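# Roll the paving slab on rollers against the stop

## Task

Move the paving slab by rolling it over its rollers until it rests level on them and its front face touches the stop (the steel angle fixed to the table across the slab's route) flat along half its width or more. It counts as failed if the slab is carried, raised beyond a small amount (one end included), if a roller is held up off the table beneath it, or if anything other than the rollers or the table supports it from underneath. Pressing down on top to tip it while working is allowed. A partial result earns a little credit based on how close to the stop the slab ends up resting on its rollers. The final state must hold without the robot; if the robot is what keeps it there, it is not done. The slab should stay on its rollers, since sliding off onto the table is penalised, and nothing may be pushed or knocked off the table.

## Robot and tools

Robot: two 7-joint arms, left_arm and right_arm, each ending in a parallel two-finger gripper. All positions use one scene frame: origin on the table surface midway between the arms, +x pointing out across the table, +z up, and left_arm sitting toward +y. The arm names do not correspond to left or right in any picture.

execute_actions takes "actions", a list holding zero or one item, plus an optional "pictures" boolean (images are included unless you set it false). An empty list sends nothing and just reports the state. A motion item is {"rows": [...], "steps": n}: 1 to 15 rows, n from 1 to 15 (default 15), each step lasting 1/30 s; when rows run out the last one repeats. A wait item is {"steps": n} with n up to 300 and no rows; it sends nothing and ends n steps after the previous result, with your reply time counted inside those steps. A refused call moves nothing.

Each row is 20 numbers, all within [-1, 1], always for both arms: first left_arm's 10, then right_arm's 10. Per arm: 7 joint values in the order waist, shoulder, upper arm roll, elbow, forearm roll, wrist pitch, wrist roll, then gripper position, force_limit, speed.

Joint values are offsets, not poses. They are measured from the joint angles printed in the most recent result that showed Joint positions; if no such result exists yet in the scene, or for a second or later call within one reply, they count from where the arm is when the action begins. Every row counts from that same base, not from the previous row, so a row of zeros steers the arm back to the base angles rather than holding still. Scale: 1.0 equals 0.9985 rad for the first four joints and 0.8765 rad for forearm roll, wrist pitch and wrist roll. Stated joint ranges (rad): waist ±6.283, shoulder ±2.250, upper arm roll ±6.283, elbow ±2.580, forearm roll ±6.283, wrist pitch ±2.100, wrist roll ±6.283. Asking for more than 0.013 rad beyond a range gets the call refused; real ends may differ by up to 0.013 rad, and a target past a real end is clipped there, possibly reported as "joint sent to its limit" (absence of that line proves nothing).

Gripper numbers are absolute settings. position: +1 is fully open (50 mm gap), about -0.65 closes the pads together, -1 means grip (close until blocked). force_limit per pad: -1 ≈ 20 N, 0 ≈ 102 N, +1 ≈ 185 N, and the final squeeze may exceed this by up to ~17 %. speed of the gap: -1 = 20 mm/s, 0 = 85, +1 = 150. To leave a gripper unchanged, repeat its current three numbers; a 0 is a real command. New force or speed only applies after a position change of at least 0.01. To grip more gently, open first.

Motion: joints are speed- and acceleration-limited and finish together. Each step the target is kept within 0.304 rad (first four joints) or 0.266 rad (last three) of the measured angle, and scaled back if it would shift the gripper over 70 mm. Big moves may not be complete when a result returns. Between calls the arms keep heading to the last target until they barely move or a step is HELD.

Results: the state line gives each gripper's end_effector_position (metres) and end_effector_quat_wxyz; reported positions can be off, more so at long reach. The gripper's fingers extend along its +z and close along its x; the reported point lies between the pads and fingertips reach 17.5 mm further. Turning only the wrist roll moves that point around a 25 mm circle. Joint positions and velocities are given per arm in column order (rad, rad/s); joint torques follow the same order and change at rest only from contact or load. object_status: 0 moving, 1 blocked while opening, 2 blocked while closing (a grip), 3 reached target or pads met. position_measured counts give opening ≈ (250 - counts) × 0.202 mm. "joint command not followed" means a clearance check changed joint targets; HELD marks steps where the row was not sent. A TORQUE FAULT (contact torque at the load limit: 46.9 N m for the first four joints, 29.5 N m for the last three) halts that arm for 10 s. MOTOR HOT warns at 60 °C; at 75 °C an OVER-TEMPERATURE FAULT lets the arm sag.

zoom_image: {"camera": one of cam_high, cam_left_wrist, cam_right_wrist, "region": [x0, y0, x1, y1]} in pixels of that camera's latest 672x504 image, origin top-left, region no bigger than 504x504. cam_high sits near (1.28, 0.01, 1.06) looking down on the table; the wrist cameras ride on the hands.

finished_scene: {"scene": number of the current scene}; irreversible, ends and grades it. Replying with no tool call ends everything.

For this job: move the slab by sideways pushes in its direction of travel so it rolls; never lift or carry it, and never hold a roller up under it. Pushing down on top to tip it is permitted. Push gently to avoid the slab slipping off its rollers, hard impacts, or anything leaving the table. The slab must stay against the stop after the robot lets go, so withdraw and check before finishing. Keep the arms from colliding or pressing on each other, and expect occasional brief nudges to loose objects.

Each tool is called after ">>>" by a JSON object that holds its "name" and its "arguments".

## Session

>>> {"name": "execute_actions", "arguments": {"actions": []}}

Scene clock: 0.00 s of 4350.00 s.
left_arm: end_effector_position=(+0.6228, +0.5549, +0.1164) position_measured=3 object_status=3 end_effector_quat_wxyz=(+0.147, -0.264, +0.822, +0.484) | right_arm: end_effector_position=(+0.3826, -0.7170, +0.2363) position_measured=3 object_status=3 end_effector_quat_wxyz=(+0.109, +0.852, +0.512, +0.007)
Joint positions: left_arm=[ 0.857  1.311 -1.226  1.372  0.103  0.94   3.721] | right_arm=[ 0.741  0.47  -0.084  1.411  0.083  1.047  1.856]
Joint velocities: left_arm=[ 0.     0.    -0.     0.    -0.001 -0.001 -0.   ] | right_arm=[-0.     0.     0.001  0.    -0.     0.    -0.   ]
Joint torques (N m, as the joint torque sensors report them, + toward a larger angle): no reading
camera_calibration (this result's frames):
cam_left_wrist: T_world_to_cam=[[-0.814671, -0.290346, -0.502006, 0.728863], [-0.578503, 0.346349, 0.738496, 0.108175], [-0.0405502, 0.892043, -0.450127, -0.250522], [0, 0, 0, 1]] pos_world=[0.646205, 0.397633, 0.173239]
cam_right_wrist: T_world_to_cam=[[0.466688, 0.880184, -0.0864779, 0.467121], [0.878219, -0.449634, 0.162975, -0.654425], [0.104564, -0.152005, -0.982833, 0.244383], [0, 0, 0, 1]] pos_world=[0.331175, -0.668257, 0.387238]

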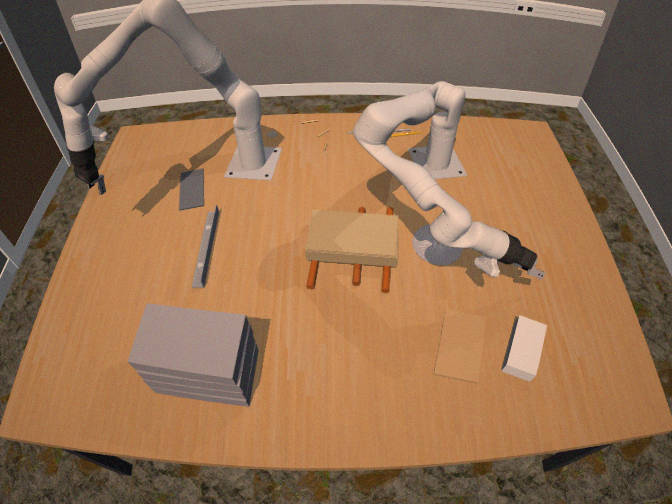

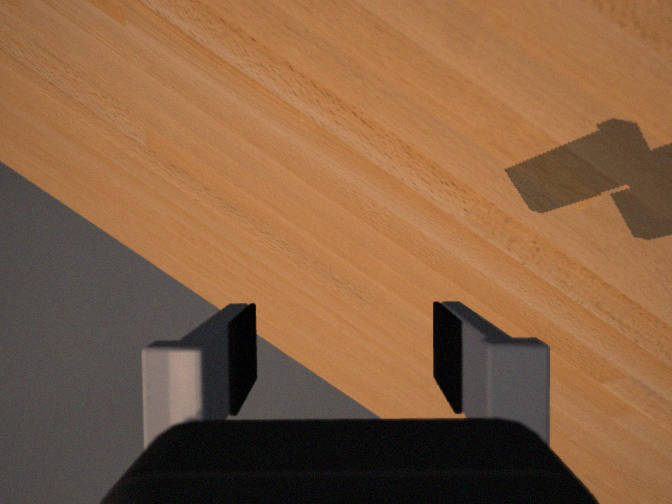

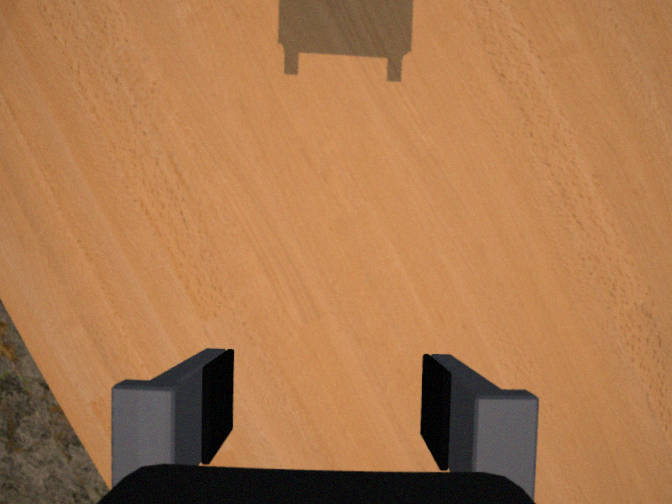

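>>> {"name": "zoom_image", "arguments": {"camera": "cam_high", "region": [170,160,470,320]}}

Region (170, 160, 470, 320) of cam_high's 672x504 image, scaled by 1.680, with more detail than that image has; it fills the top 269 rows of this view, and the rest is white.

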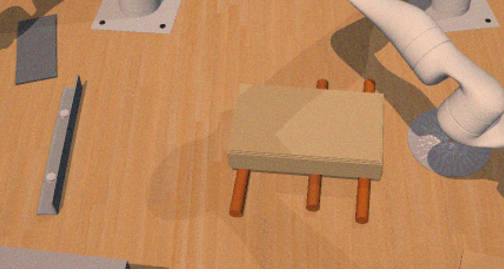

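>>> {"name": "execute_actions", "arguments": {"actions": [{"rows":[[0,0,0,0,0,0,0,1,0,0,-1,0.1,0.084,0,-0.095,0.04,-0.75,-1,0,0.5]],"steps":15}], "pictures": false}}

>>> {"name": "execute_actions", "arguments": {"actions": [{"steps":30}], "pictures": false}}

Scene clock: 26.53 s of 4350.00 s.
left_arm: end_effector_position=(+0.6228, +0.5549, +0.1164) position_measured=3 object_status=3 end_effector_quat_wxyz=(+0.147, -0.264, +0.822, +0.484) | right_arm: end_effector_position=(+0.4871, -0.5806, +0.1966) position_measured=253 object_status=0 end_effector_quat_wxyz=(+0.053, +0.863, +0.502, +0.025)
Joint positions: left_arm=[ 0.857  1.311 -1.226  1.372  0.103  0.94   3.721] | right_arm=[ 0.405  0.542 -0.022  1.411  0.024  1.072  1.568]
Joint velocities: left_arm=[ 0.     0.     0.001 -0.    -0.001  0.001  0.   ] | right_arm=[-0.828  0.089  0.074 -0.    -0.077  0.031 -0.726]
Joint torques (N m, as the joint torque sensors report them, + toward a larger angle): left_arm=[  0.43 -21.71 -10.34  -2.63  -2.48  -0.2    0.16] | right_arm=[ -0.75 -21.9   -0.1   -9.15  -0.04  -0.3    0.01]
Steps of this call (steps 1 to 90: nothing new was sent; then 23.03 s passed at rest; steps 91 to 105: all 15 steps of this action). Readings (joint positions | what the end effector reports):
91: left_arm=[0.857 1.311 -1.226 1.372 0.103 0.940 3.721] | right_arm=[0.740 0.470 -0.083 1.411 0.083 1.047 1.855] | left_arm position_measured=3 object_status=3 | right_arm position_measured=17 object_status=0
92: left_arm=[0.857 1.311 -1.226 1.372 0.103 0.940 3.721] | right_arm=[0.733 0.472 -0.080 1.411 0.083 1.048 1.851] | left_arm position_measured=3 object_status=3 | right_arm position_measured=37 object_status=0
94: left_arm=[0.857 1.311 -1.226 1.372 0.103 0.940 3.721] | right_arm=[0.703 0.482 -0.071 1.410 0.076 1.051 1.828] | left_arm position_measured=3 object_status=3 | right_arm position_measured=75 object_status=0
98: left_arm=[0.857 1.311 -1.226 1.372 0.103 0.940 3.721] | right_arm=[0.597 0.511 -0.048 1.411 0.050 1.061 1.737] | left_arm position_measured=3 object_status=3 | right_arm position_measured=153 object_status=0
105: the state above

Scene clock: 27.53 s of 4350.00 s.
left_arm: end_effector_position=(+0.6228, +0.5549, +0.1164) position_measured=3 object_status=3 end_effector_quat_wxyz=(+0.147, -0.264, +0.822, +0.484) | right_arm: end_effector_position=(+0.5666, -0.2479, +0.1822) position_measured=253 object_status=3 end_effector_quat_wxyz=(+0.020, +0.791, +0.611, +0.034)
Joint positions: left_arm=[ 0.857  1.311 -1.226  1.372  0.103  0.94   3.721] | right_arm=[-0.255  0.57  -0.     1.411 -0.     1.082  1.199]
Joint velocities: left_arm=[-0.     0.    -0.     0.     0.001 -0.001  0.   ] | right_arm=[-0.024 -0.     0.008  0.     0.001 -0.    -0.   ]
Joint torques (N m, as the joint torque sensors report them, + toward a larger angle): left_arm=[  0.23 -22.03 -10.43  -3.01  -2.67  -0.39   0.1 ] | right_arm=[ -0.13 -21.69   0.73  -8.97  -0.3   -0.42   0.12]
Steps of this call (steps 1 to 30: the robot went on to your last target). Readings (joint positions | what the end effector reports):
1: left_arm=[0.857 1.311 -1.226 1.372 0.103 0.940 3.721] | right_arm=[0.377 0.544 -0.020 1.411 0.021 1.073 1.544] | left_arm position_measured=3 object_status=3 | right_arm position_measured=253 object_status=0
2: left_arm=[0.857 1.311 -1.226 1.372 0.103 0.940 3.721] | right_arm=[0.350 0.547 -0.018 1.411 0.019 1.074 1.519] | left_arm position_measured=3 object_status=3 | right_arm position_measured=253 object_status=0
4: left_arm=[0.857 1.311 -1.226 1.372 0.103 0.940 3.721] | right_arm=[0.294 0.551 -0.014 1.411 0.015 1.075 1.471] | left_arm position_measured=3 object_status=3 | right_arm position_measured=253 object_status=0
8: left_arm=[0.857 1.311 -1.226 1.372 0.103 0.940 3.721] | right_arm=[0.184 0.558 -0.009 1.411 0.010 1.077 1.379] | left_arm position_measured=3 object_status=3 | right_arm position_measured=253 object_status=3
30: the state above

>>> {"name": "execute_actions", "arguments": {"actions": [{"rows":[[0,0,0,0,0,0,0,1,0,0,-0.5483,0.059,0,0.003,0,0.018,-0.417,-1,0,0.5]],"steps":15}], "pictures": false}}

>>> {"name": "execute_actions", "arguments": {"actions": [{"steps":12}]}}

Scene clock: 29.30 s of 4350.00 s.
left_arm: end_effector_position=(+0.6228, +0.5549, +0.1164) position_measured=3 object_status=3 end_effector_quat_wxyz=(+0.147, -0.264, +0.822, +0.484) | right_arm: end_effector_position=(+0.5150, -0.0780, +0.1599) position_measured=253 object_status=3 end_effector_quat_wxyz=(+0.003, +0.764, +0.645, +0.011)
Joint positions: left_arm=[ 0.857  1.311 -1.226  1.372  0.103  0.94   3.721] | right_arm=[-0.592  0.612  0.001  1.413  0.     1.093  0.948]
Joint velocities: left_arm=[-0.     0.     0.001 -0.001  0.     0.001  0.   ] | right_arm=[-0.833  0.065 -0.004  0.002 -0.002  0.017 -0.454]
Joint torques (N m, as the joint torque sensors report them, + toward a larger angle): left_arm=[  0.38 -21.83 -10.36  -2.85  -2.49  -0.28   0.27] | right_arm=[ -0.35 -22.44   0.3   -8.87  -0.11  -0.13  -0.08]
Steps of this call (steps 1 to 15: the robot went on to your last target; steps 16 to 38: nothing new was sent; steps 39 to 53: all 15 steps of this action). Readings (joint positions | what the end effector reports):
39: left_arm=[0.857 1.311 -1.226 1.372 0.103 0.940 3.721] | right_arm=[-0.259 0.570 0.000 1.411 0.000 1.082 1.198] | left_arm position_measured=3 object_status=3 | right_arm position_measured=253 object_status=3
40: left_arm=[0.857 1.311 -1.226 1.372 0.103 0.940 3.721] | right_arm=[-0.265 0.571 0.002 1.411 0.001 1.082 1.194] | left_arm position_measured=3 object_status=3 | right_arm position_measured=253 object_status=3
42: left_arm=[0.857 1.311 -1.226 1.372 0.103 0.940 3.721] | right_arm=[-0.295 0.577 0.004 1.411 0.002 1.084 1.171] | left_arm position_measured=3 object_status=3 | right_arm position_measured=253 object_status=3
46: left_arm=[0.857 1.311 -1.226 1.372 0.103 0.940 3.721] | right_arm=[-0.399 0.594 0.002 1.412 0.000 1.088 1.081] | left_arm position_measured=3 object_status=3 | right_arm position_measured=253 object_status=3
53: the state above

Scene clock: 29.70 s of 4350.00 s.
left_arm: end_effector_position=(+0.6228, +0.5549, +0.1164) position_measured=3 object_status=3 end_effector_quat_wxyz=(+0.147, -0.264, +0.822, +0.484) | right_arm: end_effector_position=(+0.4571, +0.0139, +0.1515) position_measured=253 object_status=3 end_effector_quat_wxyz=(-0.000, +0.734, +0.679, +0.001)
Joint positions: left_arm=[ 0.857  1.311 -1.226  1.372  0.103  0.94   3.721] | right_arm=[-0.798  0.628 -0.001  1.414 -0.     1.098  0.833]
Joint velocities: left_arm=[ 0.    -0.     0.    -0.001 -0.    -0.     0.001] | right_arm=[-0.033  0.001  0.037 -0.     0.014  0.    -0.   ]
Joint torques (N m, as the joint torque sensors report them, + toward a larger angle): left_arm=[ -0.01 -21.87 -10.36  -2.67  -2.42  -0.02   0.13] | right_arm=[ -0.13 -22.13  -0.01  -8.74  -0.21  -0.05   0.18]
Steps of this call (steps 1 to 12: the robot went on to your last target). Readings (joint positions | what the end effector reports):
1: left_arm=[0.857 1.311 -1.226 1.372 0.103 0.940 3.721] | right_arm=[-0.620 0.615 0.001 1.413 0.000 1.094 0.933] | left_arm position_measured=3 object_status=3 | right_arm position_measured=253 object_status=3
2: left_arm=[0.857 1.311 -1.226 1.372 0.103 0.940 3.721] | right_arm=[-0.648 0.617 0.001 1.413 0.000 1.094 0.918] | left_arm position_measured=3 object_status=3 | right_arm position_measured=253 object_status=3
4: left_arm=[0.857 1.311 -1.226 1.372 0.103 0.940 3.721] | right_arm=[-0.703 0.621 0.000 1.413 0.000 1.095 0.887] | left_arm position_measured=3 object_status=3 | right_arm position_measured=253 object_status=3
8: left_arm=[0.857 1.311 -1.226 1.372 0.103 0.940 3.721] | right_arm=[-0.784 0.627 -0.003 1.414 -0.002 1.097 0.840] | left_arm position_measured=3 object_status=3 | right_arm position_measured=253 object_status=3
12: the state above
camera_calibration (this result's frames):
cam_left_wrist: T_world_to_cam=[[-0.814671, -0.290337, -0.502011, 0.728863], [-0.578505, 0.346354, 0.738493, 0.108176], [-0.0405385, 0.892044, -0.450126, -0.250528], [0, 0, 0, 1]] pos_world=[0.646208, 0.397631, 0.173241]
cam_right_wrist: T_world_to_cam=[[0.068068, 0.997532, 0.0172071, -0.0534048], [0.997281, -0.0675425, -0.0294715, -0.407948], [-0.0282365, 0.0191664, -0.999418, 0.325158], [0, 0, 0, 1]] pos_world=[0.419655, 0.0194871, 0.313865]

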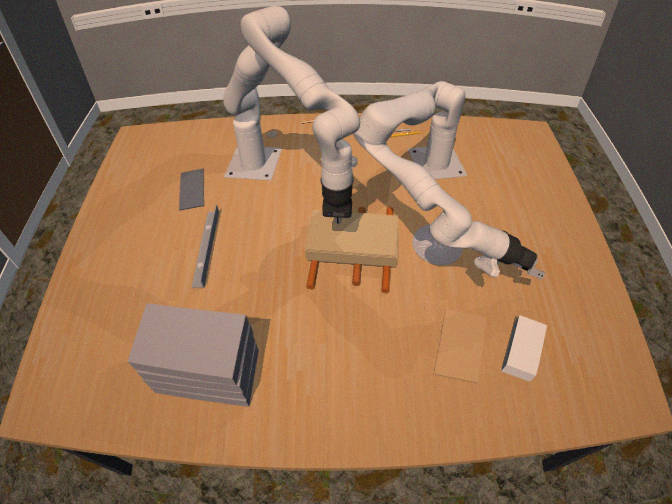

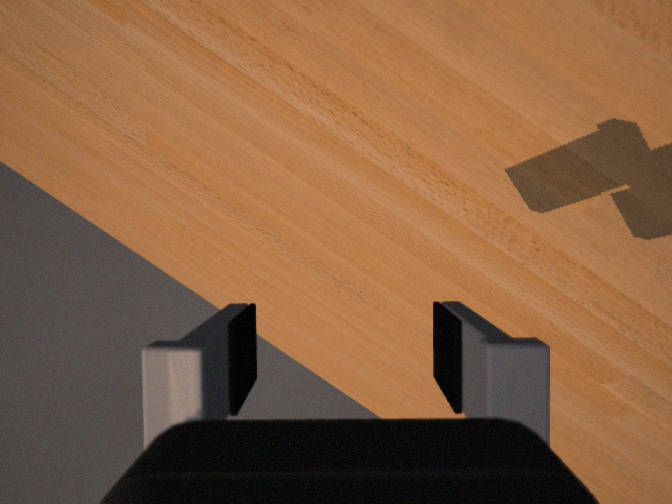

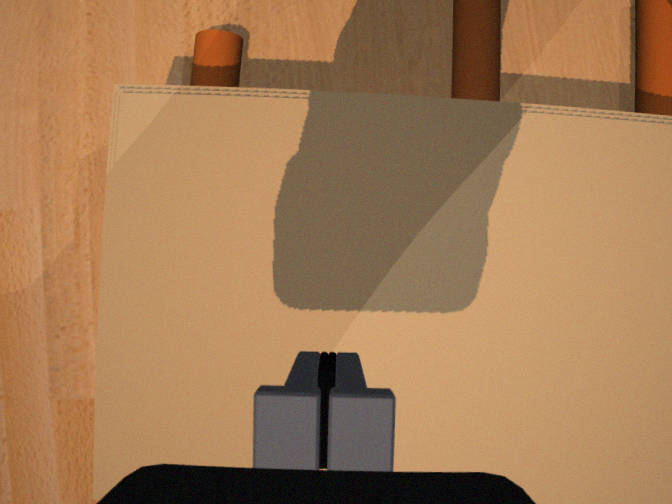

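>>> {"name": "execute_actions", "arguments": {"actions": [{"rows":[[-0.8,-0.45,0,0,0,0,0,1,0,0,-0.004,0.001,0.001,0,0,0,0,-1,0,0.5]],"steps":15}]}}

Scene clock: 35.50 s of 4350.00 s.
left_arm: end_effector_position=(+0.5762, +0.7053, +0.2142) position_measured=3 object_status=3 end_effector_quat_wxyz=(+0.152, -0.451, +0.781, +0.405) | right_arm: end_effector_position=(+0.4561, +0.0150, +0.1510) position_measured=253 object_status=3 end_effector_quat_wxyz=(-0.000, +0.733, +0.681, +0.000)
Joint positions: left_arm=[ 0.55   1.029 -1.225  1.37   0.103  0.94   3.721] | right_arm=[-0.802  0.629 -0.     1.414 -0.     1.098  0.833]
Joint velocities: left_arm=[-0.744 -0.459 -0.005 -0.    -0.001 -0.001  0.001] | right_arm=[-0.001  0.    -0.     0.    -0.     0.     0.   ]
Joint torques (N m, as the joint torque sensors report them, + toward a larger angle): left_arm=[  0.29 -20.21  -8.96  -5.66  -1.98  -0.77   0.25] | right_arm=[  0.23 -22.02   0.23  -8.75  -0.03  -0.01   0.05]
Steps of this call (steps 1 to 30: the robot went on to your last target; steps 31 to 90: nothing new was sent; then 2.30 s passed at rest; steps 91 to 105: all 15 steps of this action). Readings (joint positions | what the end effector reports):
91: left_arm=[0.855 1.309 -1.225 1.372 0.103 0.940 3.721] | right_arm=[-0.802 0.629 -0.000 1.414 -0.000 1.098 0.833] | left_arm position_measured=3 object_status=3 | right_arm position_measured=253 object_status=3
92: left_arm=[0.849 1.303 -1.223 1.372 0.104 0.940 3.721] | right_arm=[-0.802 0.629 -0.000 1.414 -0.000 1.098 0.833] | left_arm position_measured=3 object_status=3 | right_arm position_measured=253 object_status=3
94: left_arm=[0.820 1.273 -1.221 1.371 0.105 0.940 3.721] | right_arm=[-0.802 0.629 -0.000 1.414 -0.000 1.098 0.833] | left_arm position_measured=3 object_status=3 | right_arm position_measured=253 object_status=3
98: left_arm=[0.722 1.174 -1.224 1.371 0.104 0.940 3.721] | right_arm=[-0.802 0.629 -0.000 1.414 -0.000 1.098 0.833] | left_arm position_measured=3 object_status=3 | right_arm position_measured=253 object_status=3
105: the state above
camera_calibration (this result's frames):
cam_left_wrist: T_world_to_cam=[[-0.54367, -0.57988, -0.606764, 0.854187], [-0.822341, 0.223448, 0.523284, 0.230186], [-0.167862, 0.78346, -0.598341, -0.160884], [0, 0, 0, 1]] pos_world=[0.626681, 0.569938, 0.301573]
cam_right_wrist: T_world_to_cam=[[0.0648947, 0.997762, 0.0161075, -0.0528722], [0.997479, -0.0643948, -0.0298218, -0.406945], [-0.0287179, 0.0180022, -0.999425, 0.324835], [0, 0, 0, 1]] pos_world=[0.418679, 0.020701, 0.313364]

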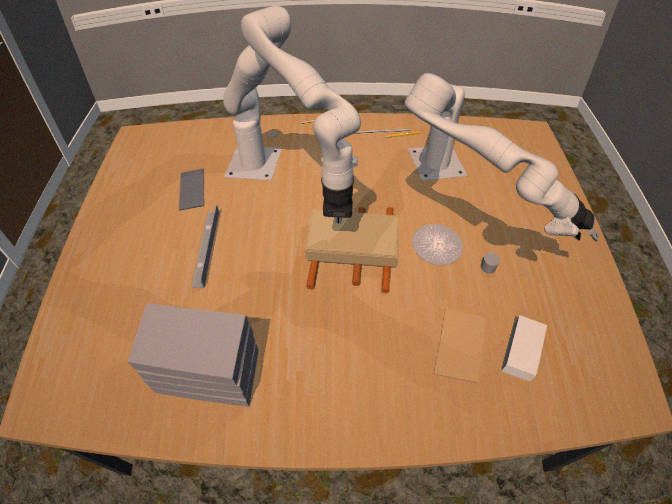

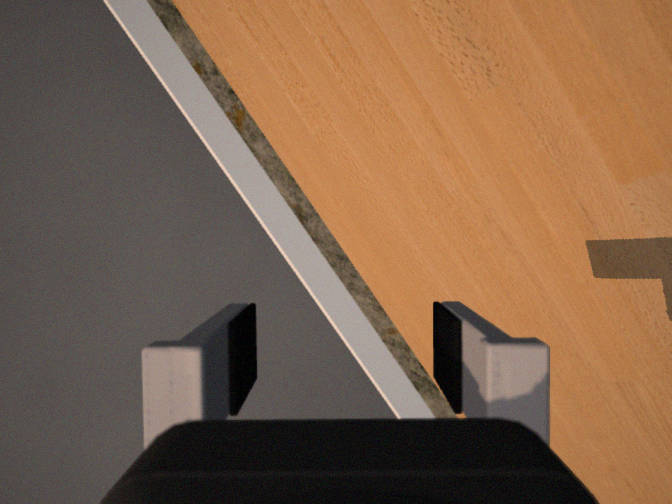

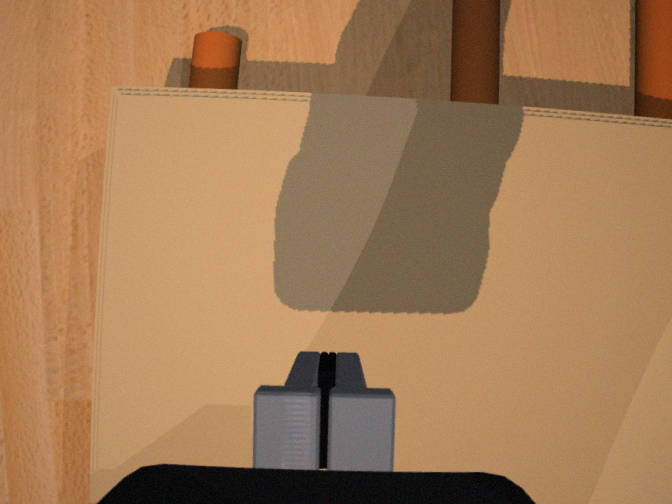

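>>> {"name": "execute_actions", "arguments": {"actions": [{"rows":[[-0.3,-0.12,0,0,0,0,0,1,0,0,-0.050,0.076,0,0.035,0,-0.127,-0.097,-1,0,0.5]],"steps":15}], "pictures": false}}

Scene clock: 41.60 s of 4350.00 s.
left_arm: end_effector_position=(+0.4620, +0.8451, +0.2580) position_measured=3 object_status=3 end_effector_quat_wxyz=(+0.129, -0.588, +0.700, +0.385) | right_arm: end_effector_position=(+0.4463, +0.0420, +0.1014) position_measured=253 object_status=3 end_effector_quat_wxyz=(-0.000, +0.745, +0.667, +0.001)
Joint positions: left_arm=[ 0.247  0.909 -1.224  1.37   0.104  0.94   3.721] | right_arm=[-0.851  0.705 -0.     1.449 -0.     0.987  0.748]
Joint velocities: left_arm=[ 0.025  0.002 -0.028  0.01  -0.009  0.    -0.   ] | right_arm=[-0.004  0.005 -0.002 -0.    -0.001  0.     0.   ]
Joint torques (N m, as the joint torque sensors report them, + toward a larger angle): left_arm=[  0.75 -19.66  -8.18  -7.81  -1.87  -1.36   0.16] | right_arm=[ -0.21 -23.06  -0.04  -8.43   0.08  -0.22   0.  ]
Steps of this call (steps 1 to 45: the robot went on to your last target; steps 46 to 110: nothing new was sent; then 1.93 s passed at rest; steps 111 to 125: all 15 steps of this action). Readings (joint positions | what the end effector reports):
111: left_arm=[0.059 0.862 -1.226 1.372 0.103 0.940 3.721] | right_arm=[-0.803 0.631 -0.000 1.414 -0.000 1.097 0.832] | left_arm position_measured=3 object_status=3 | right_arm position_measured=253 object_status=3
112: left_arm=[0.066 0.863 -1.227 1.373 0.102 0.940 3.721] | right_arm=[-0.807 0.636 0.001 1.416 0.000 1.089 0.827] | left_arm position_measured=3 object_status=3 | right_arm position_measured=253 object_status=3
114: left_arm=[0.095 0.870 -1.229 1.373 0.102 0.940 3.721] | right_arm=[-0.826 0.665 0.003 1.427 0.001 1.051 0.797] | left_arm position_measured=3 object_status=3 | right_arm position_measured=253 object_status=3
118: left_arm=[0.191 0.895 -1.226 1.371 0.103 0.940 3.721] | right_arm=[-0.850 0.702 -0.003 1.450 -0.001 0.988 0.749] | left_arm position_measured=3 object_status=3 | right_arm position_measured=253 object_status=3
125: the state above

>>> {"name": "execute_actions", "arguments": {"actions": [{"rows":[[0,0,0,0,0,0,0,1,0,0,0,0.008,0,0.006,0,-0.016,0,-1,0,0.5],[0,0,0,0,0,0,0,1,0,0,0,0.016,0,0.012,0,-0.032,0,-1,0,0.5],[0,0,0,0,0,0,0,1,0,0,0,0.020,0,0.016,0,-0.041,0,-1,0,0.5],[0,0,0,0,0,0,0,1,0,0,0,0.024,0,0.018,0,-0.047,0,-1,0,0.5]],"steps":13}], "pictures": false}}

Scene clock: 43.37 s of 4350.00 s.
left_arm: end_effector_position=(+0.4620, +0.8451, +0.2580) position_measured=3 object_status=3 end_effector_quat_wxyz=(+0.129, -0.588, +0.700, +0.385) | right_arm: end_effector_position=(+0.4463, +0.0422, +0.0846) position_measured=253 object_status=3 end_effector_quat_wxyz=(-0.000, +0.745, +0.667, +0.001)
Joint positions: left_arm=[ 0.247  0.909 -1.224  1.37   0.104  0.94   3.721] | right_arm=[-0.851  0.728 -0.001  1.467 -0.001  0.946  0.748]
Joint velocities: left_arm=[-0.     0.     0.    -0.001 -0.     0.001  0.001] | right_arm=[-0.     0.     0.001 -0.001  0.     0.001  0.   ]
Joint torques (N m, as the joint torque sensors report them, + toward a larger angle): left_arm=[  0.08 -19.83  -8.57  -7.47  -1.94  -1.39   0.21] | right_arm=[  0.39 -22.08   0.21  -7.81  -0.18  -0.05   0.03]
Steps of this call (steps 1 to 15: the robot went on to your last target; steps 16 to 40: nothing new was sent; steps 41 to 53: all 13 steps of this action). Readings (joint positions | what the end effector reports):
41: left_arm=[0.249 0.909 -1.225 1.370 0.104 0.940 3.721] | right_arm=[-0.852 0.706 -0.000 1.449 -0.000 0.985 0.748] | left_arm position_measured=3 object_status=3 | right_arm position_measured=253 object_status=3
42: left_arm=[0.248 0.909 -1.224 1.370 0.104 0.940 3.721] | right_arm=[-0.851 0.710 -0.000 1.452 -0.000 0.978 0.748] | left_arm position_measured=3 object_status=3 | right_arm position_measured=253 object_status=3
44: left_arm=[0.247 0.909 -1.225 1.370 0.103 0.940 3.721] | right_arm=[-0.851 0.721 -0.000 1.461 -0.000 0.959 0.748] | left_arm position_measured=3 object_status=3 | right_arm position_measured=253 object_status=3
48: left_arm=[0.247 0.909 -1.224 1.370 0.104 0.940 3.721] | right_arm=[-0.851 0.727 -0.000 1.467 -0.000 0.946 0.748] | left_arm position_measured=3 object_status=3 | right_arm position_measured=253 object_status=3
53: the state above

>>> {"name": "execute_actions", "arguments": {"actions": [{"rows":[[0,0,0,0,0,0,0,1,0,0,0,0.004,0,0.003,0,-0.008,0,-1,0,0.5],[0,0,0,0,0,0,0,1,0,0,0,0.0087,0,0.006,0,-0.016,0,-1,0,0.5]],"steps":10}], "pictures": false}}

Scene clock: 47.67 s of 4350.00 s.
left_arm: end_effector_position=(+0.4620, +0.8451, +0.2580) position_measured=3 object_status=3 end_effector_quat_wxyz=(+0.129, -0.588, +0.700, +0.385) | right_arm: end_effector_position=(+0.4467, +0.0462, +0.0843) position_measured=253 object_status=3 end_effector_quat_wxyz=(-0.002, +0.744, +0.668, +0.006)
Joint positions: left_arm=[ 0.247  0.909 -1.224  1.37   0.104  0.94   3.721] | right_arm=[-0.853  0.727 -0.003  1.469 -0.003  0.934  0.748]
Joint velocities: left_arm=[-0.     0.    -0.001  0.     0.     0.    -0.001] | right_arm=[ 0.001 -0.002  0.004  0.004  0.002  0.006  0.001]
Joint torques (N m, as the joint torque sensors report them, + toward a larger angle): left_arm=[ -0.04 -19.92  -8.44  -7.43  -2.08  -1.3    0.36] | right_arm=[  1.19 -14.74   2.02  -5.03   0.79  -1.25   0.28]
Steps of this call (steps 1 to 15: the robot went on to your last target; steps 16 to 119: nothing new was sent; steps 120 to 129: all 10 steps of this action). Readings (joint positions | what the end effector reports):
120: left_arm=[0.247 0.909 -1.224 1.370 0.104 0.940 3.721] | right_arm=[-0.852 0.728 -0.001 1.467 -0.001 0.945 0.748] | left_arm position_measured=3 object_status=3 | right_arm position_measured=253 object_status=3
121: left_arm=[0.247 0.909 -1.224 1.370 0.104 0.940 3.721] | right_arm=[-0.852 0.728 -0.001 1.468 -0.001 0.943 0.748] | left_arm position_measured=3 object_status=3 | right_arm position_measured=253 object_status=3
123: left_arm=[0.247 0.909 -1.224 1.370 0.104 0.940 3.721] | right_arm=[-0.852 0.727 -0.002 1.469 -0.003 0.937 0.748] | left_arm position_measured=3 object_status=3 | right_arm position_measured=253 object_status=3
127: left_arm=[0.247 0.909 -1.224 1.370 0.104 0.940 3.721] | right_arm=[-0.853 0.727 -0.003 1.469 -0.003 0.933 0.748] | left_arm position_measured=3 object_status=3 | right_arm position_measured=253 object_status=3
129: the state above

>>> {"name": "execute_actions", "arguments": {"actions": [{"rows":[[0,0,0,0,0,0,0,1,0,0,0.0061,0.0052,0.003,0.0136,0.003,-0.0078,0.0058,-1,0,0.5],[0,0,0,0,0,0,0,1,0,0,0.0112,0.0006,0.003,0.0232,0.003,-0.0136,0.0116,-1,0,0.5],[0,0,0,0,0,0,0,1,0,0,0.0163,-0.0039,0.003,0.0328,0.003,-0.0194,0.0174,-1,0,0.5],[0,0,0,0,0,0,0,1,0,0,0.0214,-0.0085,0.003,0.0424,0.003,-0.0252,0.0232,-1,0,0.5],[0,0,0,0,0,0,0,1,0,0,0.0265,-0.013,0.003,0.0521,0.003,-0.031,0.029,-1,0,0.5],[0,0,0,0,0,0,0,1,0,0,0.0315,-0.0175,0.003,0.0617,0.003,-0.0368,0.0348,-1,0,0.5],[0,0,0,0,0,0,0,1,0,0,0.0366,-0.0221,0.003,0.0713,0.003,-0.0426,0.0406,-1,0,0.5],[0,0,0,0,0,0,0,1,0,0,0.0417,-0.0266,0.003,0.0809,0.003,-0.0484,0.0464,-1,0,0.5],[0,0,0,0,0,0,0,1,0,0,0.0468,-0.0312,0.003,0.0905,0.003,-0.0542,0.0522,-1,0,0.5],[0,0,0,0,0,0,0,1,0,0,0.0519,-0.0357,0.003,0.1001,0.003,-0.06,0.058,-1,0,0.5],[0,0,0,0,0,0,0,1,0,0,0.057,-0.0402,0.003,0.1097,0.003,-0.0658,0.0638,-1,0,0.5],[0,0,0,0,0,0,0,1,0,0,0.0621,-0.0448,0.003,0.1193,0.003,-0.0716,0.0696,-1,0,0.5],[0,0,0,0,0,0,0,1,0,0,0.0672,-0.0493,0.003,0.1289,0.003,-0.0774,0.0754,-1,0,0.5],[0,0,0,0,0,0,0,1,0,0,0.0723,-0.0539,0.003,0.1385,0.003,-0.0832,0.0812,-1,0,0.5],[0,0,0,0,0,0,0,1,0,0,0.0774,-0.0584,0.003,0.1481,0.003,-0.0891,0.087,-1,0,0.5]],"steps":15}], "pictures": false}}

>>> {"name": "execute_actions", "arguments": {"actions": [{"steps":12}]}}

Scene clock: 53.00 s of 4350.00 s.
left_arm: end_effector_position=(+0.4620, +0.8451, +0.2580) position_measured=3 object_status=3 end_effector_quat_wxyz=(+0.129, -0.588, +0.700, +0.385) | right_arm: end_effector_position=(+0.4416, -0.0004, +0.0842) position_measured=253 object_status=3 end_effector_quat_wxyz=(-0.002, +0.743, +0.669, +0.005)
Joint positions: left_arm=[ 0.247  0.909 -1.224  1.37   0.104  0.94   3.721] | right_arm=[-0.79   0.668 -0.003  1.593 -0.003  0.871  0.813]
Joint velocities: left_arm=[ 0.    -0.     0.     0.001  0.001 -0.    -0.   ] | right_arm=[ 0.151 -0.137  0.     0.286  0.    -0.154  0.152]
Joint torques (N m, as the joint torque sensors report them, + toward a larger angle): left_arm=[  0.3  -20.23  -8.68  -7.49  -1.81  -1.39   0.29] | right_arm=[  1.79 -12.27   2.58  -5.2    1.48  -1.88   0.04]
Steps of this call (steps 1 to 15: the robot went on to your last target; steps 16 to 90: nothing new was sent; then 1.83 s passed at rest; steps 91 to 105: all 15 steps of this action). Readings (joint positions | what the end effector reports):
91: left_arm=[0.247 0.909 -1.224 1.370 0.104 0.940 3.721] | right_arm=[-0.853 0.726 -0.003 1.470 -0.003 0.933 0.748] | left_arm position_measured=3 object_status=3 | right_arm position_measured=253 object_status=3
92: left_arm=[0.247 0.909 -1.224 1.370 0.104 0.940 3.721] | right_arm=[-0.850 0.724 -0.003 1.474 -0.003 0.930 0.750] | left_arm position_measured=3 object_status=3 | right_arm position_measured=253 object_status=3
94: left_arm=[0.247 0.909 -1.224 1.370 0.104 0.940 3.721] | right_arm=[-0.843 0.717 -0.004 1.488 -0.003 0.921 0.758] | left_arm position_measured=3 object_status=3 | right_arm position_measured=253 object_status=3
98: left_arm=[0.247 0.909 -1.224 1.370 0.104 0.940 3.721] | right_arm=[-0.825 0.700 -0.003 1.525 -0.003 0.905 0.778] | left_arm position_measured=3 object_status=3 | right_arm position_measured=253 object_status=3
105: the state above

Scene clock: 53.40 s of 4350.00 s.
left_arm: end_effector_position=(+0.4620, +0.8451, +0.2580) position_measured=3 object_status=3 end_effector_quat_wxyz=(+0.129, -0.588, +0.700, +0.385) | right_arm: end_effector_position=(+0.4405, -0.0085, +0.0842) position_measured=253 object_status=3 end_effector_quat_wxyz=(-0.002, +0.743, +0.669, +0.006)
Joint positions: left_arm=[ 0.247  0.909 -1.224  1.37   0.104  0.94   3.721] | right_arm=[-0.779  0.658 -0.003  1.614 -0.003  0.86   0.824]
Joint velocities: left_arm=[ 0.     0.     0.001 -0.001  0.    -0.001  0.   ] | right_arm=[-0.    -0.     0.002  0.     0.     0.001  0.   ]
Joint torques (N m, as the joint torque sensors report them, + toward a larger angle): left_arm=[  0.09 -20.    -8.46  -7.78  -1.84  -1.3    0.25] | right_arm=[  1.84 -11.67   2.61  -5.31   1.43  -2.11   0.07]
Steps of this call (steps 1 to 12: the robot went on to your last target). Readings (joint positions | what the end effector reports):
1: left_arm=[0.247 0.909 -1.224 1.370 0.104 0.940 3.721] | right_arm=[-0.785 0.663 -0.003 1.602 -0.003 0.866 0.818] | left_arm position_measured=3 object_status=3 | right_arm position_measured=253 object_status=3
2: left_arm=[0.247 0.909 -1.224 1.370 0.104 0.940 3.721] | right_arm=[-0.782 0.660 -0.002 1.609 -0.003 0.863 0.822] | left_arm position_measured=3 object_status=3 | right_arm position_measured=253 object_status=3
4: left_arm=[0.247 0.909 -1.224 1.370 0.104 0.940 3.721] | right_arm=[-0.780 0.658 -0.001 1.613 -0.002 0.863 0.824] | left_arm position_measured=3 object_status=3 | right_arm position_measured=253 object_status=3
8: left_arm=[0.247 0.909 -1.224 1.370 0.104 0.940 3.721] | right_arm=[-0.779 0.657 -0.003 1.614 -0.003 0.860 0.824] | left_arm position_measured=3 object_status=3 | right_arm position_measured=253 object_status=3
12: the state above
camera_calibration (this result's frames):
cam_left_wrist: T_world_to_cam=[[-0.271853, -0.721546, -0.636763, 0.901581], [-0.908199, -0.0264443, 0.417702, 0.36017], [-0.31823, 0.691861, -0.648119, -0.103705], [0, 0, 0, 1]] pos_world=[0.539202, 0.731807, 0.356437]
cam_right_wrist: T_world_to_cam=[[0.0964918, 0.995001, 0.0257198, -0.042067], [0.995089, -0.0958628, -0.0246623, -0.39462], [-0.0220734, 0.0279732, -0.999365, 0.255163], [0, 0, 0, 1]] pos_world=[0.402374, -0.0031104, 0.246351]

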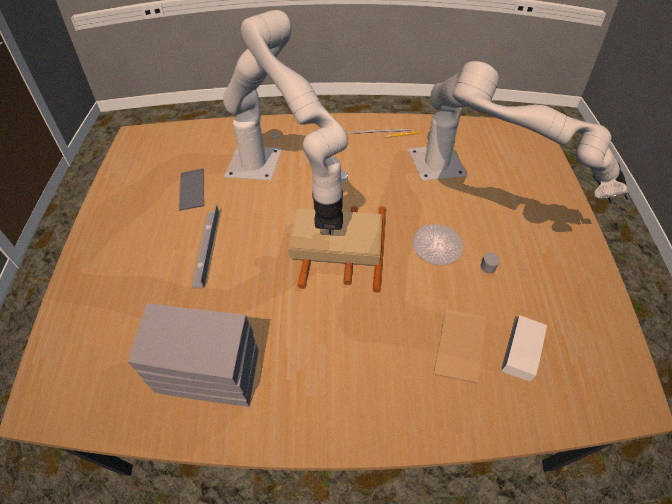

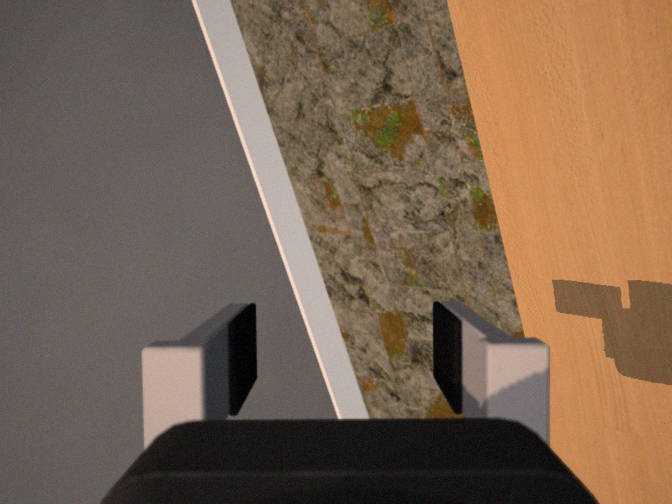

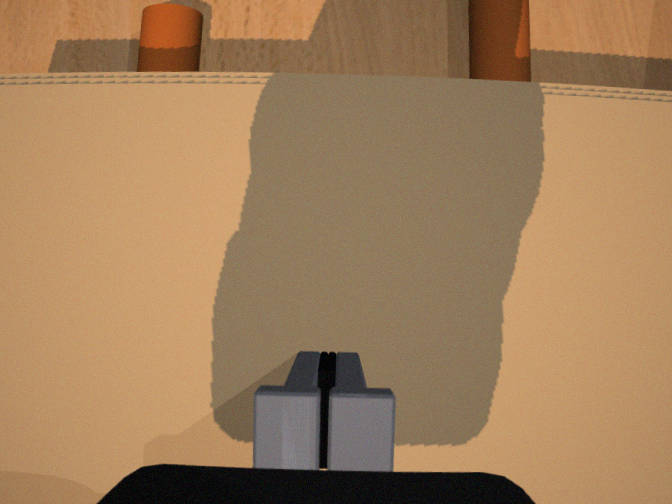

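>>> {"name": "execute_actions", "arguments": {"actions": [{"rows":[[0,0,0,0,0,0,0,1,0,0,0.0092,0.0065,0.003,0.0111,0.003,-0.0095,0.0068,-1,0,0.5],[0,0,0,0,0,0,0,1,0,0,0.0151,0.0023,0.003,0.0192,0.003,-0.0141,0.0135,-1,0,0.5],[0,0,0,0,0,0,0,1,0,0,0.021,-0.0018,0.003,0.0273,0.003,-0.0186,0.0203,-1,0,0.5],[0,0,0,0,0,0,0,1,0,0,0.0269,-0.006,0.003,0.0354,0.003,-0.0231,0.027,-1,0,0.5],[0,0,0,0,0,0,0,1,0,0,0.0328,-0.0101,0.003,0.0435,0.003,-0.0277,0.0338,-1,0,0.5],[0,0,0,0,0,0,0,1,0,0,0.0387,-0.0143,0.003,0.0516,0.003,-0.0322,0.0405,-1,0,0.5],[0,0,0,0,0,0,0,1,0,0,0.0446,-0.0184,0.003,0.0597,0.003,-0.0367,0.0473,-1,0,0.5],[0,0,0,0,0,0,0,1,0,0,0.0505,-0.0226,0.003,0.0678,0.003,-0.0412,0.054,-1,0,0.5],[0,0,0,0,0,0,0,1,0,0,0.0564,-0.0267,0.003,0.0759,0.003,-0.0458,0.0608,-1,0,0.5],[0,0,0,0,0,0,0,1,0,0,0.0623,-0.0309,0.003,0.084,0.003,-0.0503,0.0675,-1,0,0.5],[0,0,0,0,0,0,0,1,0,0,0.0682,-0.035,0.003,0.0921,0.003,-0.0548,0.0743,-1,0,0.5],[0,0,0,0,0,0,0,1,0,0,0.0741,-0.0392,0.003,0.1002,0.003,-0.0594,0.081,-1,0,0.5],[0,0,0,0,0,0,0,1,0,0,0.08,-0.0433,0.003,0.1083,0.003,-0.0639,0.0878,-1,0,0.5],[0,0,0,0,0,0,0,1,0,0,0.0859,-0.0475,0.003,0.1164,0.003,-0.0684,0.0945,-1,0,0.5],[0,0,0,0,0,0,0,1,0,0,0.0919,-0.0516,0.003,0.1245,0.003,-0.073,0.1013,-1,0,0.5]],"steps":15}], "pictures": false}}

>>> {"name": "execute_actions", "arguments": {"actions": [{"steps":12}]}}

Scene clock: 57.77 s of 4350.00 s.
left_arm: end_effector_position=(+0.4620, +0.8451, +0.2580) position_measured=3 object_status=3 end_effector_quat_wxyz=(+0.129, -0.588, +0.700, +0.385) | right_arm: end_effector_position=(+0.4369, -0.0577, +0.0842) position_measured=253 object_status=3 end_effector_quat_wxyz=(-0.001, +0.744, +0.668, +0.005)
Joint positions: left_arm=[ 0.247  0.909 -1.224  1.37   0.104  0.94   3.721] | right_arm=[-0.701  0.606 -0.002  1.719 -0.002  0.807  0.901]
Joint velocities: left_arm=[-0.     0.    -0.    -0.     0.    -0.001  0.   ] | right_arm=[ 0.179 -0.118  0.003  0.241  0.002 -0.125  0.177]
Joint torques (N m, as the joint torque sensors report them, + toward a larger angle): left_arm=[  0.19 -20.11  -8.32  -7.41  -2.02  -1.29   0.26] | right_arm=[  1.51 -13.45   1.29  -5.25   0.59  -1.46   0.3 ]
Steps of this call (steps 1 to 30: the robot went on to your last target; steps 31 to 90: nothing new was sent; then 0.87 s passed at rest; steps 91 to 105: all 15 steps of this action). Readings (joint positions | what the end effector reports):
91: left_arm=[0.247 0.909 -1.224 1.370 0.104 0.940 3.721] | right_arm=[-0.777 0.657 -0.003 1.615 -0.003 0.859 0.825] | left_arm position_measured=3 object_status=3 | right_arm position_measured=253 object_status=3
92: left_arm=[0.247 0.909 -1.224 1.370 0.104 0.940 3.721] | right_arm=[-0.774 0.655 -0.004 1.618 -0.004 0.855 0.827] | left_arm position_measured=3 object_status=3 | right_arm position_measured=253 object_status=3
94: left_arm=[0.247 0.909 -1.224 1.370 0.104 0.940 3.721] | right_arm=[-0.764 0.649 -0.004 1.630 -0.004 0.847 0.836] | left_arm position_measured=3 object_status=3 | right_arm position_measured=253 object_status=3
98: left_arm=[0.247 0.909 -1.224 1.370 0.104 0.940 3.721] | right_arm=[-0.742 0.634 -0.003 1.662 -0.003 0.834 0.859] | left_arm position_measured=3 object_status=3 | right_arm position_measured=253 object_status=3
105: the state above

Scene clock: 58.17 s of 4350.00 s.
left_arm: end_effector_position=(+0.4620, +0.8451, +0.2580) position_measured=3 object_status=3 end_effector_quat_wxyz=(+0.129, -0.588, +0.700, +0.385) | right_arm: end_effector_position=(+0.4359, -0.0655, +0.0842) position_measured=253 object_status=3 end_effector_quat_wxyz=(-0.000, +0.744, +0.668, +0.005)
Joint positions: left_arm=[ 0.247  0.909 -1.224  1.37   0.104  0.94   3.721] | right_arm=[-0.688  0.598 -0.002  1.736 -0.002  0.798  0.913]
Joint velocities: left_arm=[ 0.    -0.    -0.    -0.     0.     0.002  0.001] | right_arm=[ 0.001 -0.     0.002  0.001  0.001  0.002  0.   ]
Joint torques (N m, as the joint torque sensors report them, + toward a larger angle): left_arm=[  0.04 -20.15  -8.47  -7.46  -2.11  -1.37   0.08] | right_arm=[  1.2  -13.08   1.1   -5.65   0.57  -1.67   0.25]
Steps of this call (steps 1 to 12: the robot went on to your last target). Readings (joint positions | what the end effector reports):
1: left_arm=[0.247 0.909 -1.224 1.370 0.104 0.940 3.721] | right_arm=[-0.695 0.602 -0.002 1.727 -0.002 0.803 0.906] | left_arm position_measured=3 object_status=3 | right_arm position_measured=253 object_status=3
2: left_arm=[0.247 0.909 -1.224 1.370 0.104 0.940 3.721] | right_arm=[-0.692 0.600 -0.001 1.732 -0.001 0.801 0.911] | left_arm position_measured=3 object_status=3 | right_arm position_measured=253 object_status=3
4: left_arm=[0.247 0.909 -1.224 1.370 0.104 0.940 3.721] | right_arm=[-0.689 0.598 0.001 1.736 -0.000 0.801 0.913] | left_arm position_measured=3 object_status=3 | right_arm position_measured=253 object_status=3
8: left_arm=[0.247 0.909 -1.224 1.370 0.104 0.940 3.721] | right_arm=[-0.688 0.598 -0.001 1.736 -0.002 0.799 0.913] | left_arm position_measured=3 object_status=3 | right_arm position_measured=253 object_status=3
12: the state above
camera_calibration (this result's frames):
cam_left_wrist: T_world_to_cam=[[-0.271855, -0.721543, -0.636765, 0.901582], [-0.908199, -0.0264421, 0.417702, 0.36017], [-0.318227, 0.691864, -0.648117, -0.103709], [0, 0, 0, 1]] pos_world=[0.539203, 0.731807, 0.356437]
cam_right_wrist: T_world_to_cam=[[0.0984414, 0.994874, 0.0231368, 0.0144775], [0.994913, -0.0978929, -0.023756, -0.395627], [-0.0213693, 0.0253577, -0.99945, 0.256263], [0, 0, 0, 1]] pos_world=[0.397666, -0.0596306, 0.246389]

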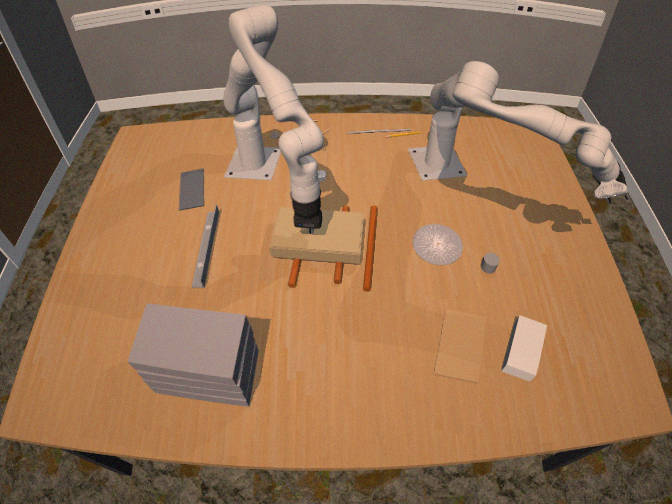

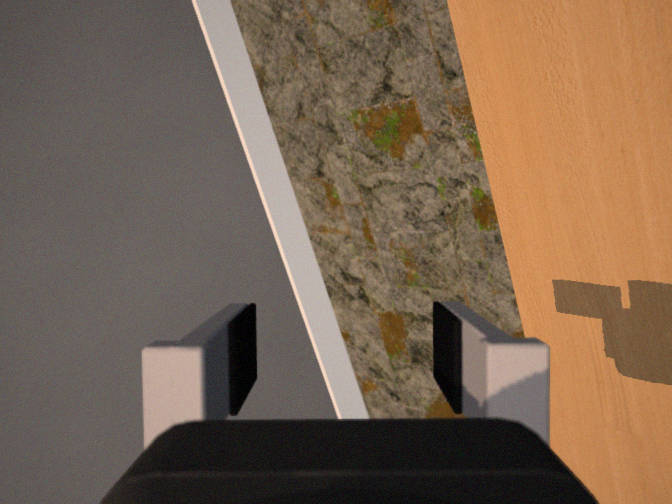

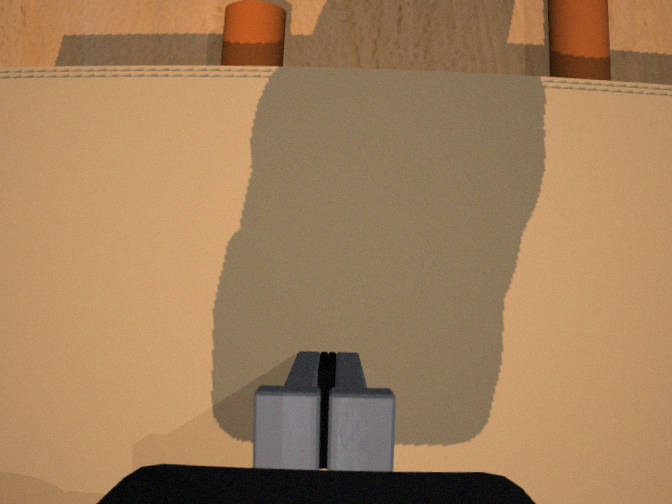

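Slab moved ~0.108. Check the freed roller.

>>> {"name": "zoom_image", "arguments": {"camera": "cam_high", "region": [180,180,420,310]}}

Region (180, 180, 420, 310) of cam_high's 672x504 image, scaled by 2.100, with more detail than that image has; it fills the top 273 rows of this view, and the rest is white.

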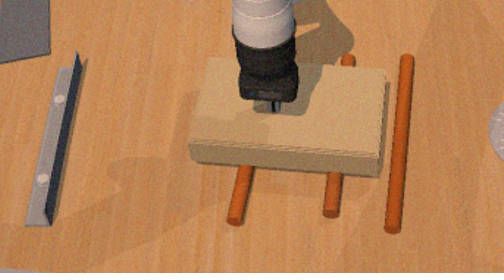

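>>> {"name": "execute_actions", "arguments": {"actions": [{"rows":[[0,0,0,0,0,0,0,1,0,0,0.005,0.0065,0.002,0.0065,0.002,-0.005,0.005,-1,0,0.5],[0,0,0,0,0,0,0,1,0,0,0.0092,0.0045,0.002,0.0105,0.002,-0.0075,0.0095,-1,0,0.5],[0,0,0,0,0,0,0,1,0,0,0.0134,0.0026,0.002,0.0145,0.002,-0.01,0.0145,-1,0,0.5],[0,0,0,0,0,0,0,1,0,0,0.0177,0.0007,0.002,0.0185,0.002,-0.012,0.019,-1,0,0.5],[0,0,0,0,0,0,0,1,0,0,0.0219,-0.0013,0.002,0.0225,0.002,-0.0145,0.024,-1,0,0.5],[0,0,0,0,0,0,0,1,0,0,0.0261,-0.0032,0.002,0.0265,0.002,-0.017,0.029,-1,0,0.5],[0,0,0,0,0,0,0,1,0,0,0.0303,-0.0052,0.002,0.0305,0.002,-0.019,0.0335,-1,0,0.5],[0,0,0,0,0,0,0,1,0,0,0.0346,-0.0071,0.002,0.0345,0.002,-0.0215,0.0385,-1,0,0.5],[0,0,0,0,0,0,0,1,0,0,0.0388,-0.009,0.002,0.0385,0.002,-0.0235,0.043,-1,0,0.5],[0,0,0,0,0,0,0,1,0,0,0.043,-0.011,0.002,0.0425,0.002,-0.026,0.048,-1,0,0.5]],"steps":15}], "pictures": false}}

Scene clock: 66.17 s of 4350.00 s.
left_arm: end_effector_position=(+0.4620, +0.8451, +0.2580) position_measured=3 object_status=3 end_effector_quat_wxyz=(+0.129, -0.588, +0.700, +0.385) | right_arm: end_effector_position=(+0.4330, -0.0890, +0.0841) position_measured=253 object_status=3 end_effector_quat_wxyz=(-0.001, +0.744, +0.669, +0.003)
Joint positions: left_arm=[ 0.247  0.909 -1.224  1.37   0.104  0.94   3.721] | right_arm=[-0.648  0.578 -0.001  1.777 -0.002  0.782  0.955]
Joint velocities: left_arm=[ 0.    -0.     0.    -0.     0.     0.002  0.   ] | right_arm=[ 0.007 -0.002 -0.013  0.001 -0.01  -0.015 -0.   ]
Joint torques (N m, as the joint torque sensors report them, + toward a larger angle): left_arm=[  0.11 -20.25  -8.63  -7.4   -1.81  -1.21   0.07] | right_arm=[  1.4  -11.1    2.18  -6.76   1.03  -3.01   0.06]
Steps of this call (steps 1 to 30: the robot went on to your last target; steps 31 to 100: nothing new was sent; then 4.17 s passed at rest; steps 101 to 115: all 15 steps of this action). Readings (joint positions | what the end effector reports):
101: left_arm=[0.247 0.909 -1.224 1.370 0.104 0.940 3.721] | right_arm=[-0.687 0.598 -0.002 1.736 -0.002 0.798 0.913] | left_arm position_measured=3 object_status=3 | right_arm position_measured=253 object_status=3
102: left_arm=[0.247 0.909 -1.224 1.370 0.104 0.940 3.721] | right_arm=[-0.685 0.597 -0.003 1.738 -0.003 0.796 0.916] | left_arm position_measured=3 object_status=3 | right_arm position_measured=253 object_status=3
104: left_arm=[0.247 0.909 -1.224 1.370 0.104 0.940 3.721] | right_arm=[-0.679 0.594 -0.003 1.745 -0.003 0.793 0.923] | left_arm position_measured=3 object_status=3 | right_arm position_measured=253 object_status=3
108: left_arm=[0.247 0.909 -1.224 1.370 0.104 0.940 3.721] | right_arm=[-0.663 0.586 -0.003 1.761 -0.003 0.787 0.939] | left_arm position_measured=3 object_status=3 | right_arm position_measured=253 object_status=3
115: the state above

>>> {"name": "execute_actions", "arguments": {"actions": [{"rows":[[0,0,0,0,0,0,0,1,0,0,0.003,-0.01,0,-0.005,0,0.015,0,-1,0,0.5],[0,0,0,0,0,0,0,1,0,0,0.003,-0.03,0,-0.02,0,0.06,0,-1,0,0.5],[0,0,0,0,0,0,0,1,0,0,0.003,-0.086,0,-0.074,0,0.187,0,-1,0,0.5]],"steps":12}], "pictures": false}}

>>> {"name": "execute_actions", "arguments": {"actions": [{"rows":[[0,0,0,0,0,0,0,1,0,0,-0.158,0.137,0,-0.261,0,0.141,-0.178,1,0,0.5]],"steps":12}], "pictures": false}}

Scene clock: 70.63 s of 4350.00 s.
left_arm: end_effector_position=(+0.4620, +0.8451, +0.2580) position_measured=3 object_status=3 end_effector_quat_wxyz=(+0.129, -0.588, +0.700, +0.385) | right_arm: end_effector_position=(+0.4334, -0.0902, +0.1401) position_measured=253 object_status=3 end_effector_quat_wxyz=(-0.001, +0.745, +0.668, -0.000)
Joint positions: left_arm=[ 0.247  0.909 -1.224  1.37   0.104  0.94   3.721] | right_arm=[-0.645  0.494 -0.001  1.703 -0.002  0.945  0.955]
Joint velocities: left_arm=[-0.    -0.    -0.    -0.    -0.     0.002  0.001] | right_arm=[ 0.001 -0.016 -0.     0.001 -0.     0.006  0.   ]
Joint torques (N m, as the joint torque sensors report them, + toward a larger angle): left_arm=[  0.2  -19.78  -8.56  -7.2   -1.98  -1.34   0.21] | right_arm=[ -0.29 -18.49   0.33  -7.56  -0.13  -0.32   0.04]
Steps of this call (steps 1 to 15: the robot went on to your last target; steps 16 to 90: nothing new was sent; then 1.07 s passed at rest; steps 91 to 102: all 12 steps of this action). Readings (joint positions | what the end effector reports):
91: left_arm=[0.247 0.909 -1.224 1.370 0.104 0.940 3.721] | right_arm=[-0.648 0.577 -0.003 1.777 -0.003 0.781 0.955] | left_arm position_measured=3 object_status=3 | right_arm position_measured=253 object_status=3
92: left_arm=[0.247 0.909 -1.224 1.370 0.104 0.940 3.721] | right_arm=[-0.647 0.572 -0.002 1.776 -0.002 0.784 0.955] | left_arm position_measured=3 object_status=3 | right_arm position_measured=253 object_status=3
94: left_arm=[0.247 0.909 -1.224 1.370 0.104 0.940 3.721] | right_arm=[-0.646 0.547 -0.001 1.765 -0.002 0.817 0.955] | left_arm position_measured=3 object_status=3 | right_arm position_measured=253 object_status=3
98: left_arm=[0.247 0.909 -1.224 1.370 0.104 0.940 3.721] | right_arm=[-0.645 0.498 -0.001 1.709 -0.002 0.933 0.955] | left_arm position_measured=3 object_status=3 | right_arm position_measured=253 object_status=3
102: the state above

Scene clock: 71.03 s of 4350.00 s.
left_arm: end_effector_position=(+0.4620, +0.8451, +0.2580) position_measured=3 object_status=3 end_effector_quat_wxyz=(+0.129, -0.588, +0.700, +0.385) | right_arm: end_effector_position=(+0.4516, +0.0076, +0.1433) position_measured=27 object_status=0 end_effector_quat_wxyz=(-0.002, +0.744, +0.668, +0.001)
Joint positions: left_arm=[ 0.247  0.909 -1.224  1.37   0.104  0.94   3.721] | right_arm=[-0.79   0.619 -0.003  1.461 -0.003  1.06   0.809]
Joint velocities: left_arm=[-0.    -0.     0.    -0.001  0.     0.002  0.001] | right_arm=[-0.215  0.172 -0.01  -0.398 -0.003  0.19  -0.243]
Joint torques (N m, as the joint torque sensors report them, + toward a larger angle): left_arm=[  0.53 -20.12  -8.43  -7.4   -1.89  -1.31   0.08] | right_arm=[  2.68 -22.09   2.48  -7.17   0.55   0.44   0.16]
Steps of this call (steps 1 to 12: all 12 steps of this action). Readings (joint positions | what the end effector reports):
1: left_arm=[0.247 0.909 -1.224 1.370 0.104 0.940 3.721] | right_arm=[-0.646 0.494 -0.001 1.702 -0.002 0.946 0.955] | left_arm position_measured=3 object_status=3 | right_arm position_measured=240 object_status=0
2: left_arm=[0.247 0.909 -1.224 1.370 0.104 0.940 3.721] | right_arm=[-0.650 0.498 -0.000 1.697 -0.002 0.949 0.952] | left_arm position_measured=3 object_status=3 | right_arm position_measured=220 object_status=0
4: left_arm=[0.247 0.909 -1.224 1.370 0.104 0.940 3.721] | right_arm=[-0.669 0.515 0.001 1.670 -0.001 0.962 0.936] | left_arm position_measured=3 object_status=3 | right_arm position_measured=181 object_status=0
8: left_arm=[0.247 0.909 -1.224 1.370 0.104 0.940 3.721] | right_arm=[-0.738 0.576 0.000 1.555 -0.002 1.016 0.867] | left_arm position_measured=3 object_status=3 | right_arm position_measured=104 object_status=0
12: the state above


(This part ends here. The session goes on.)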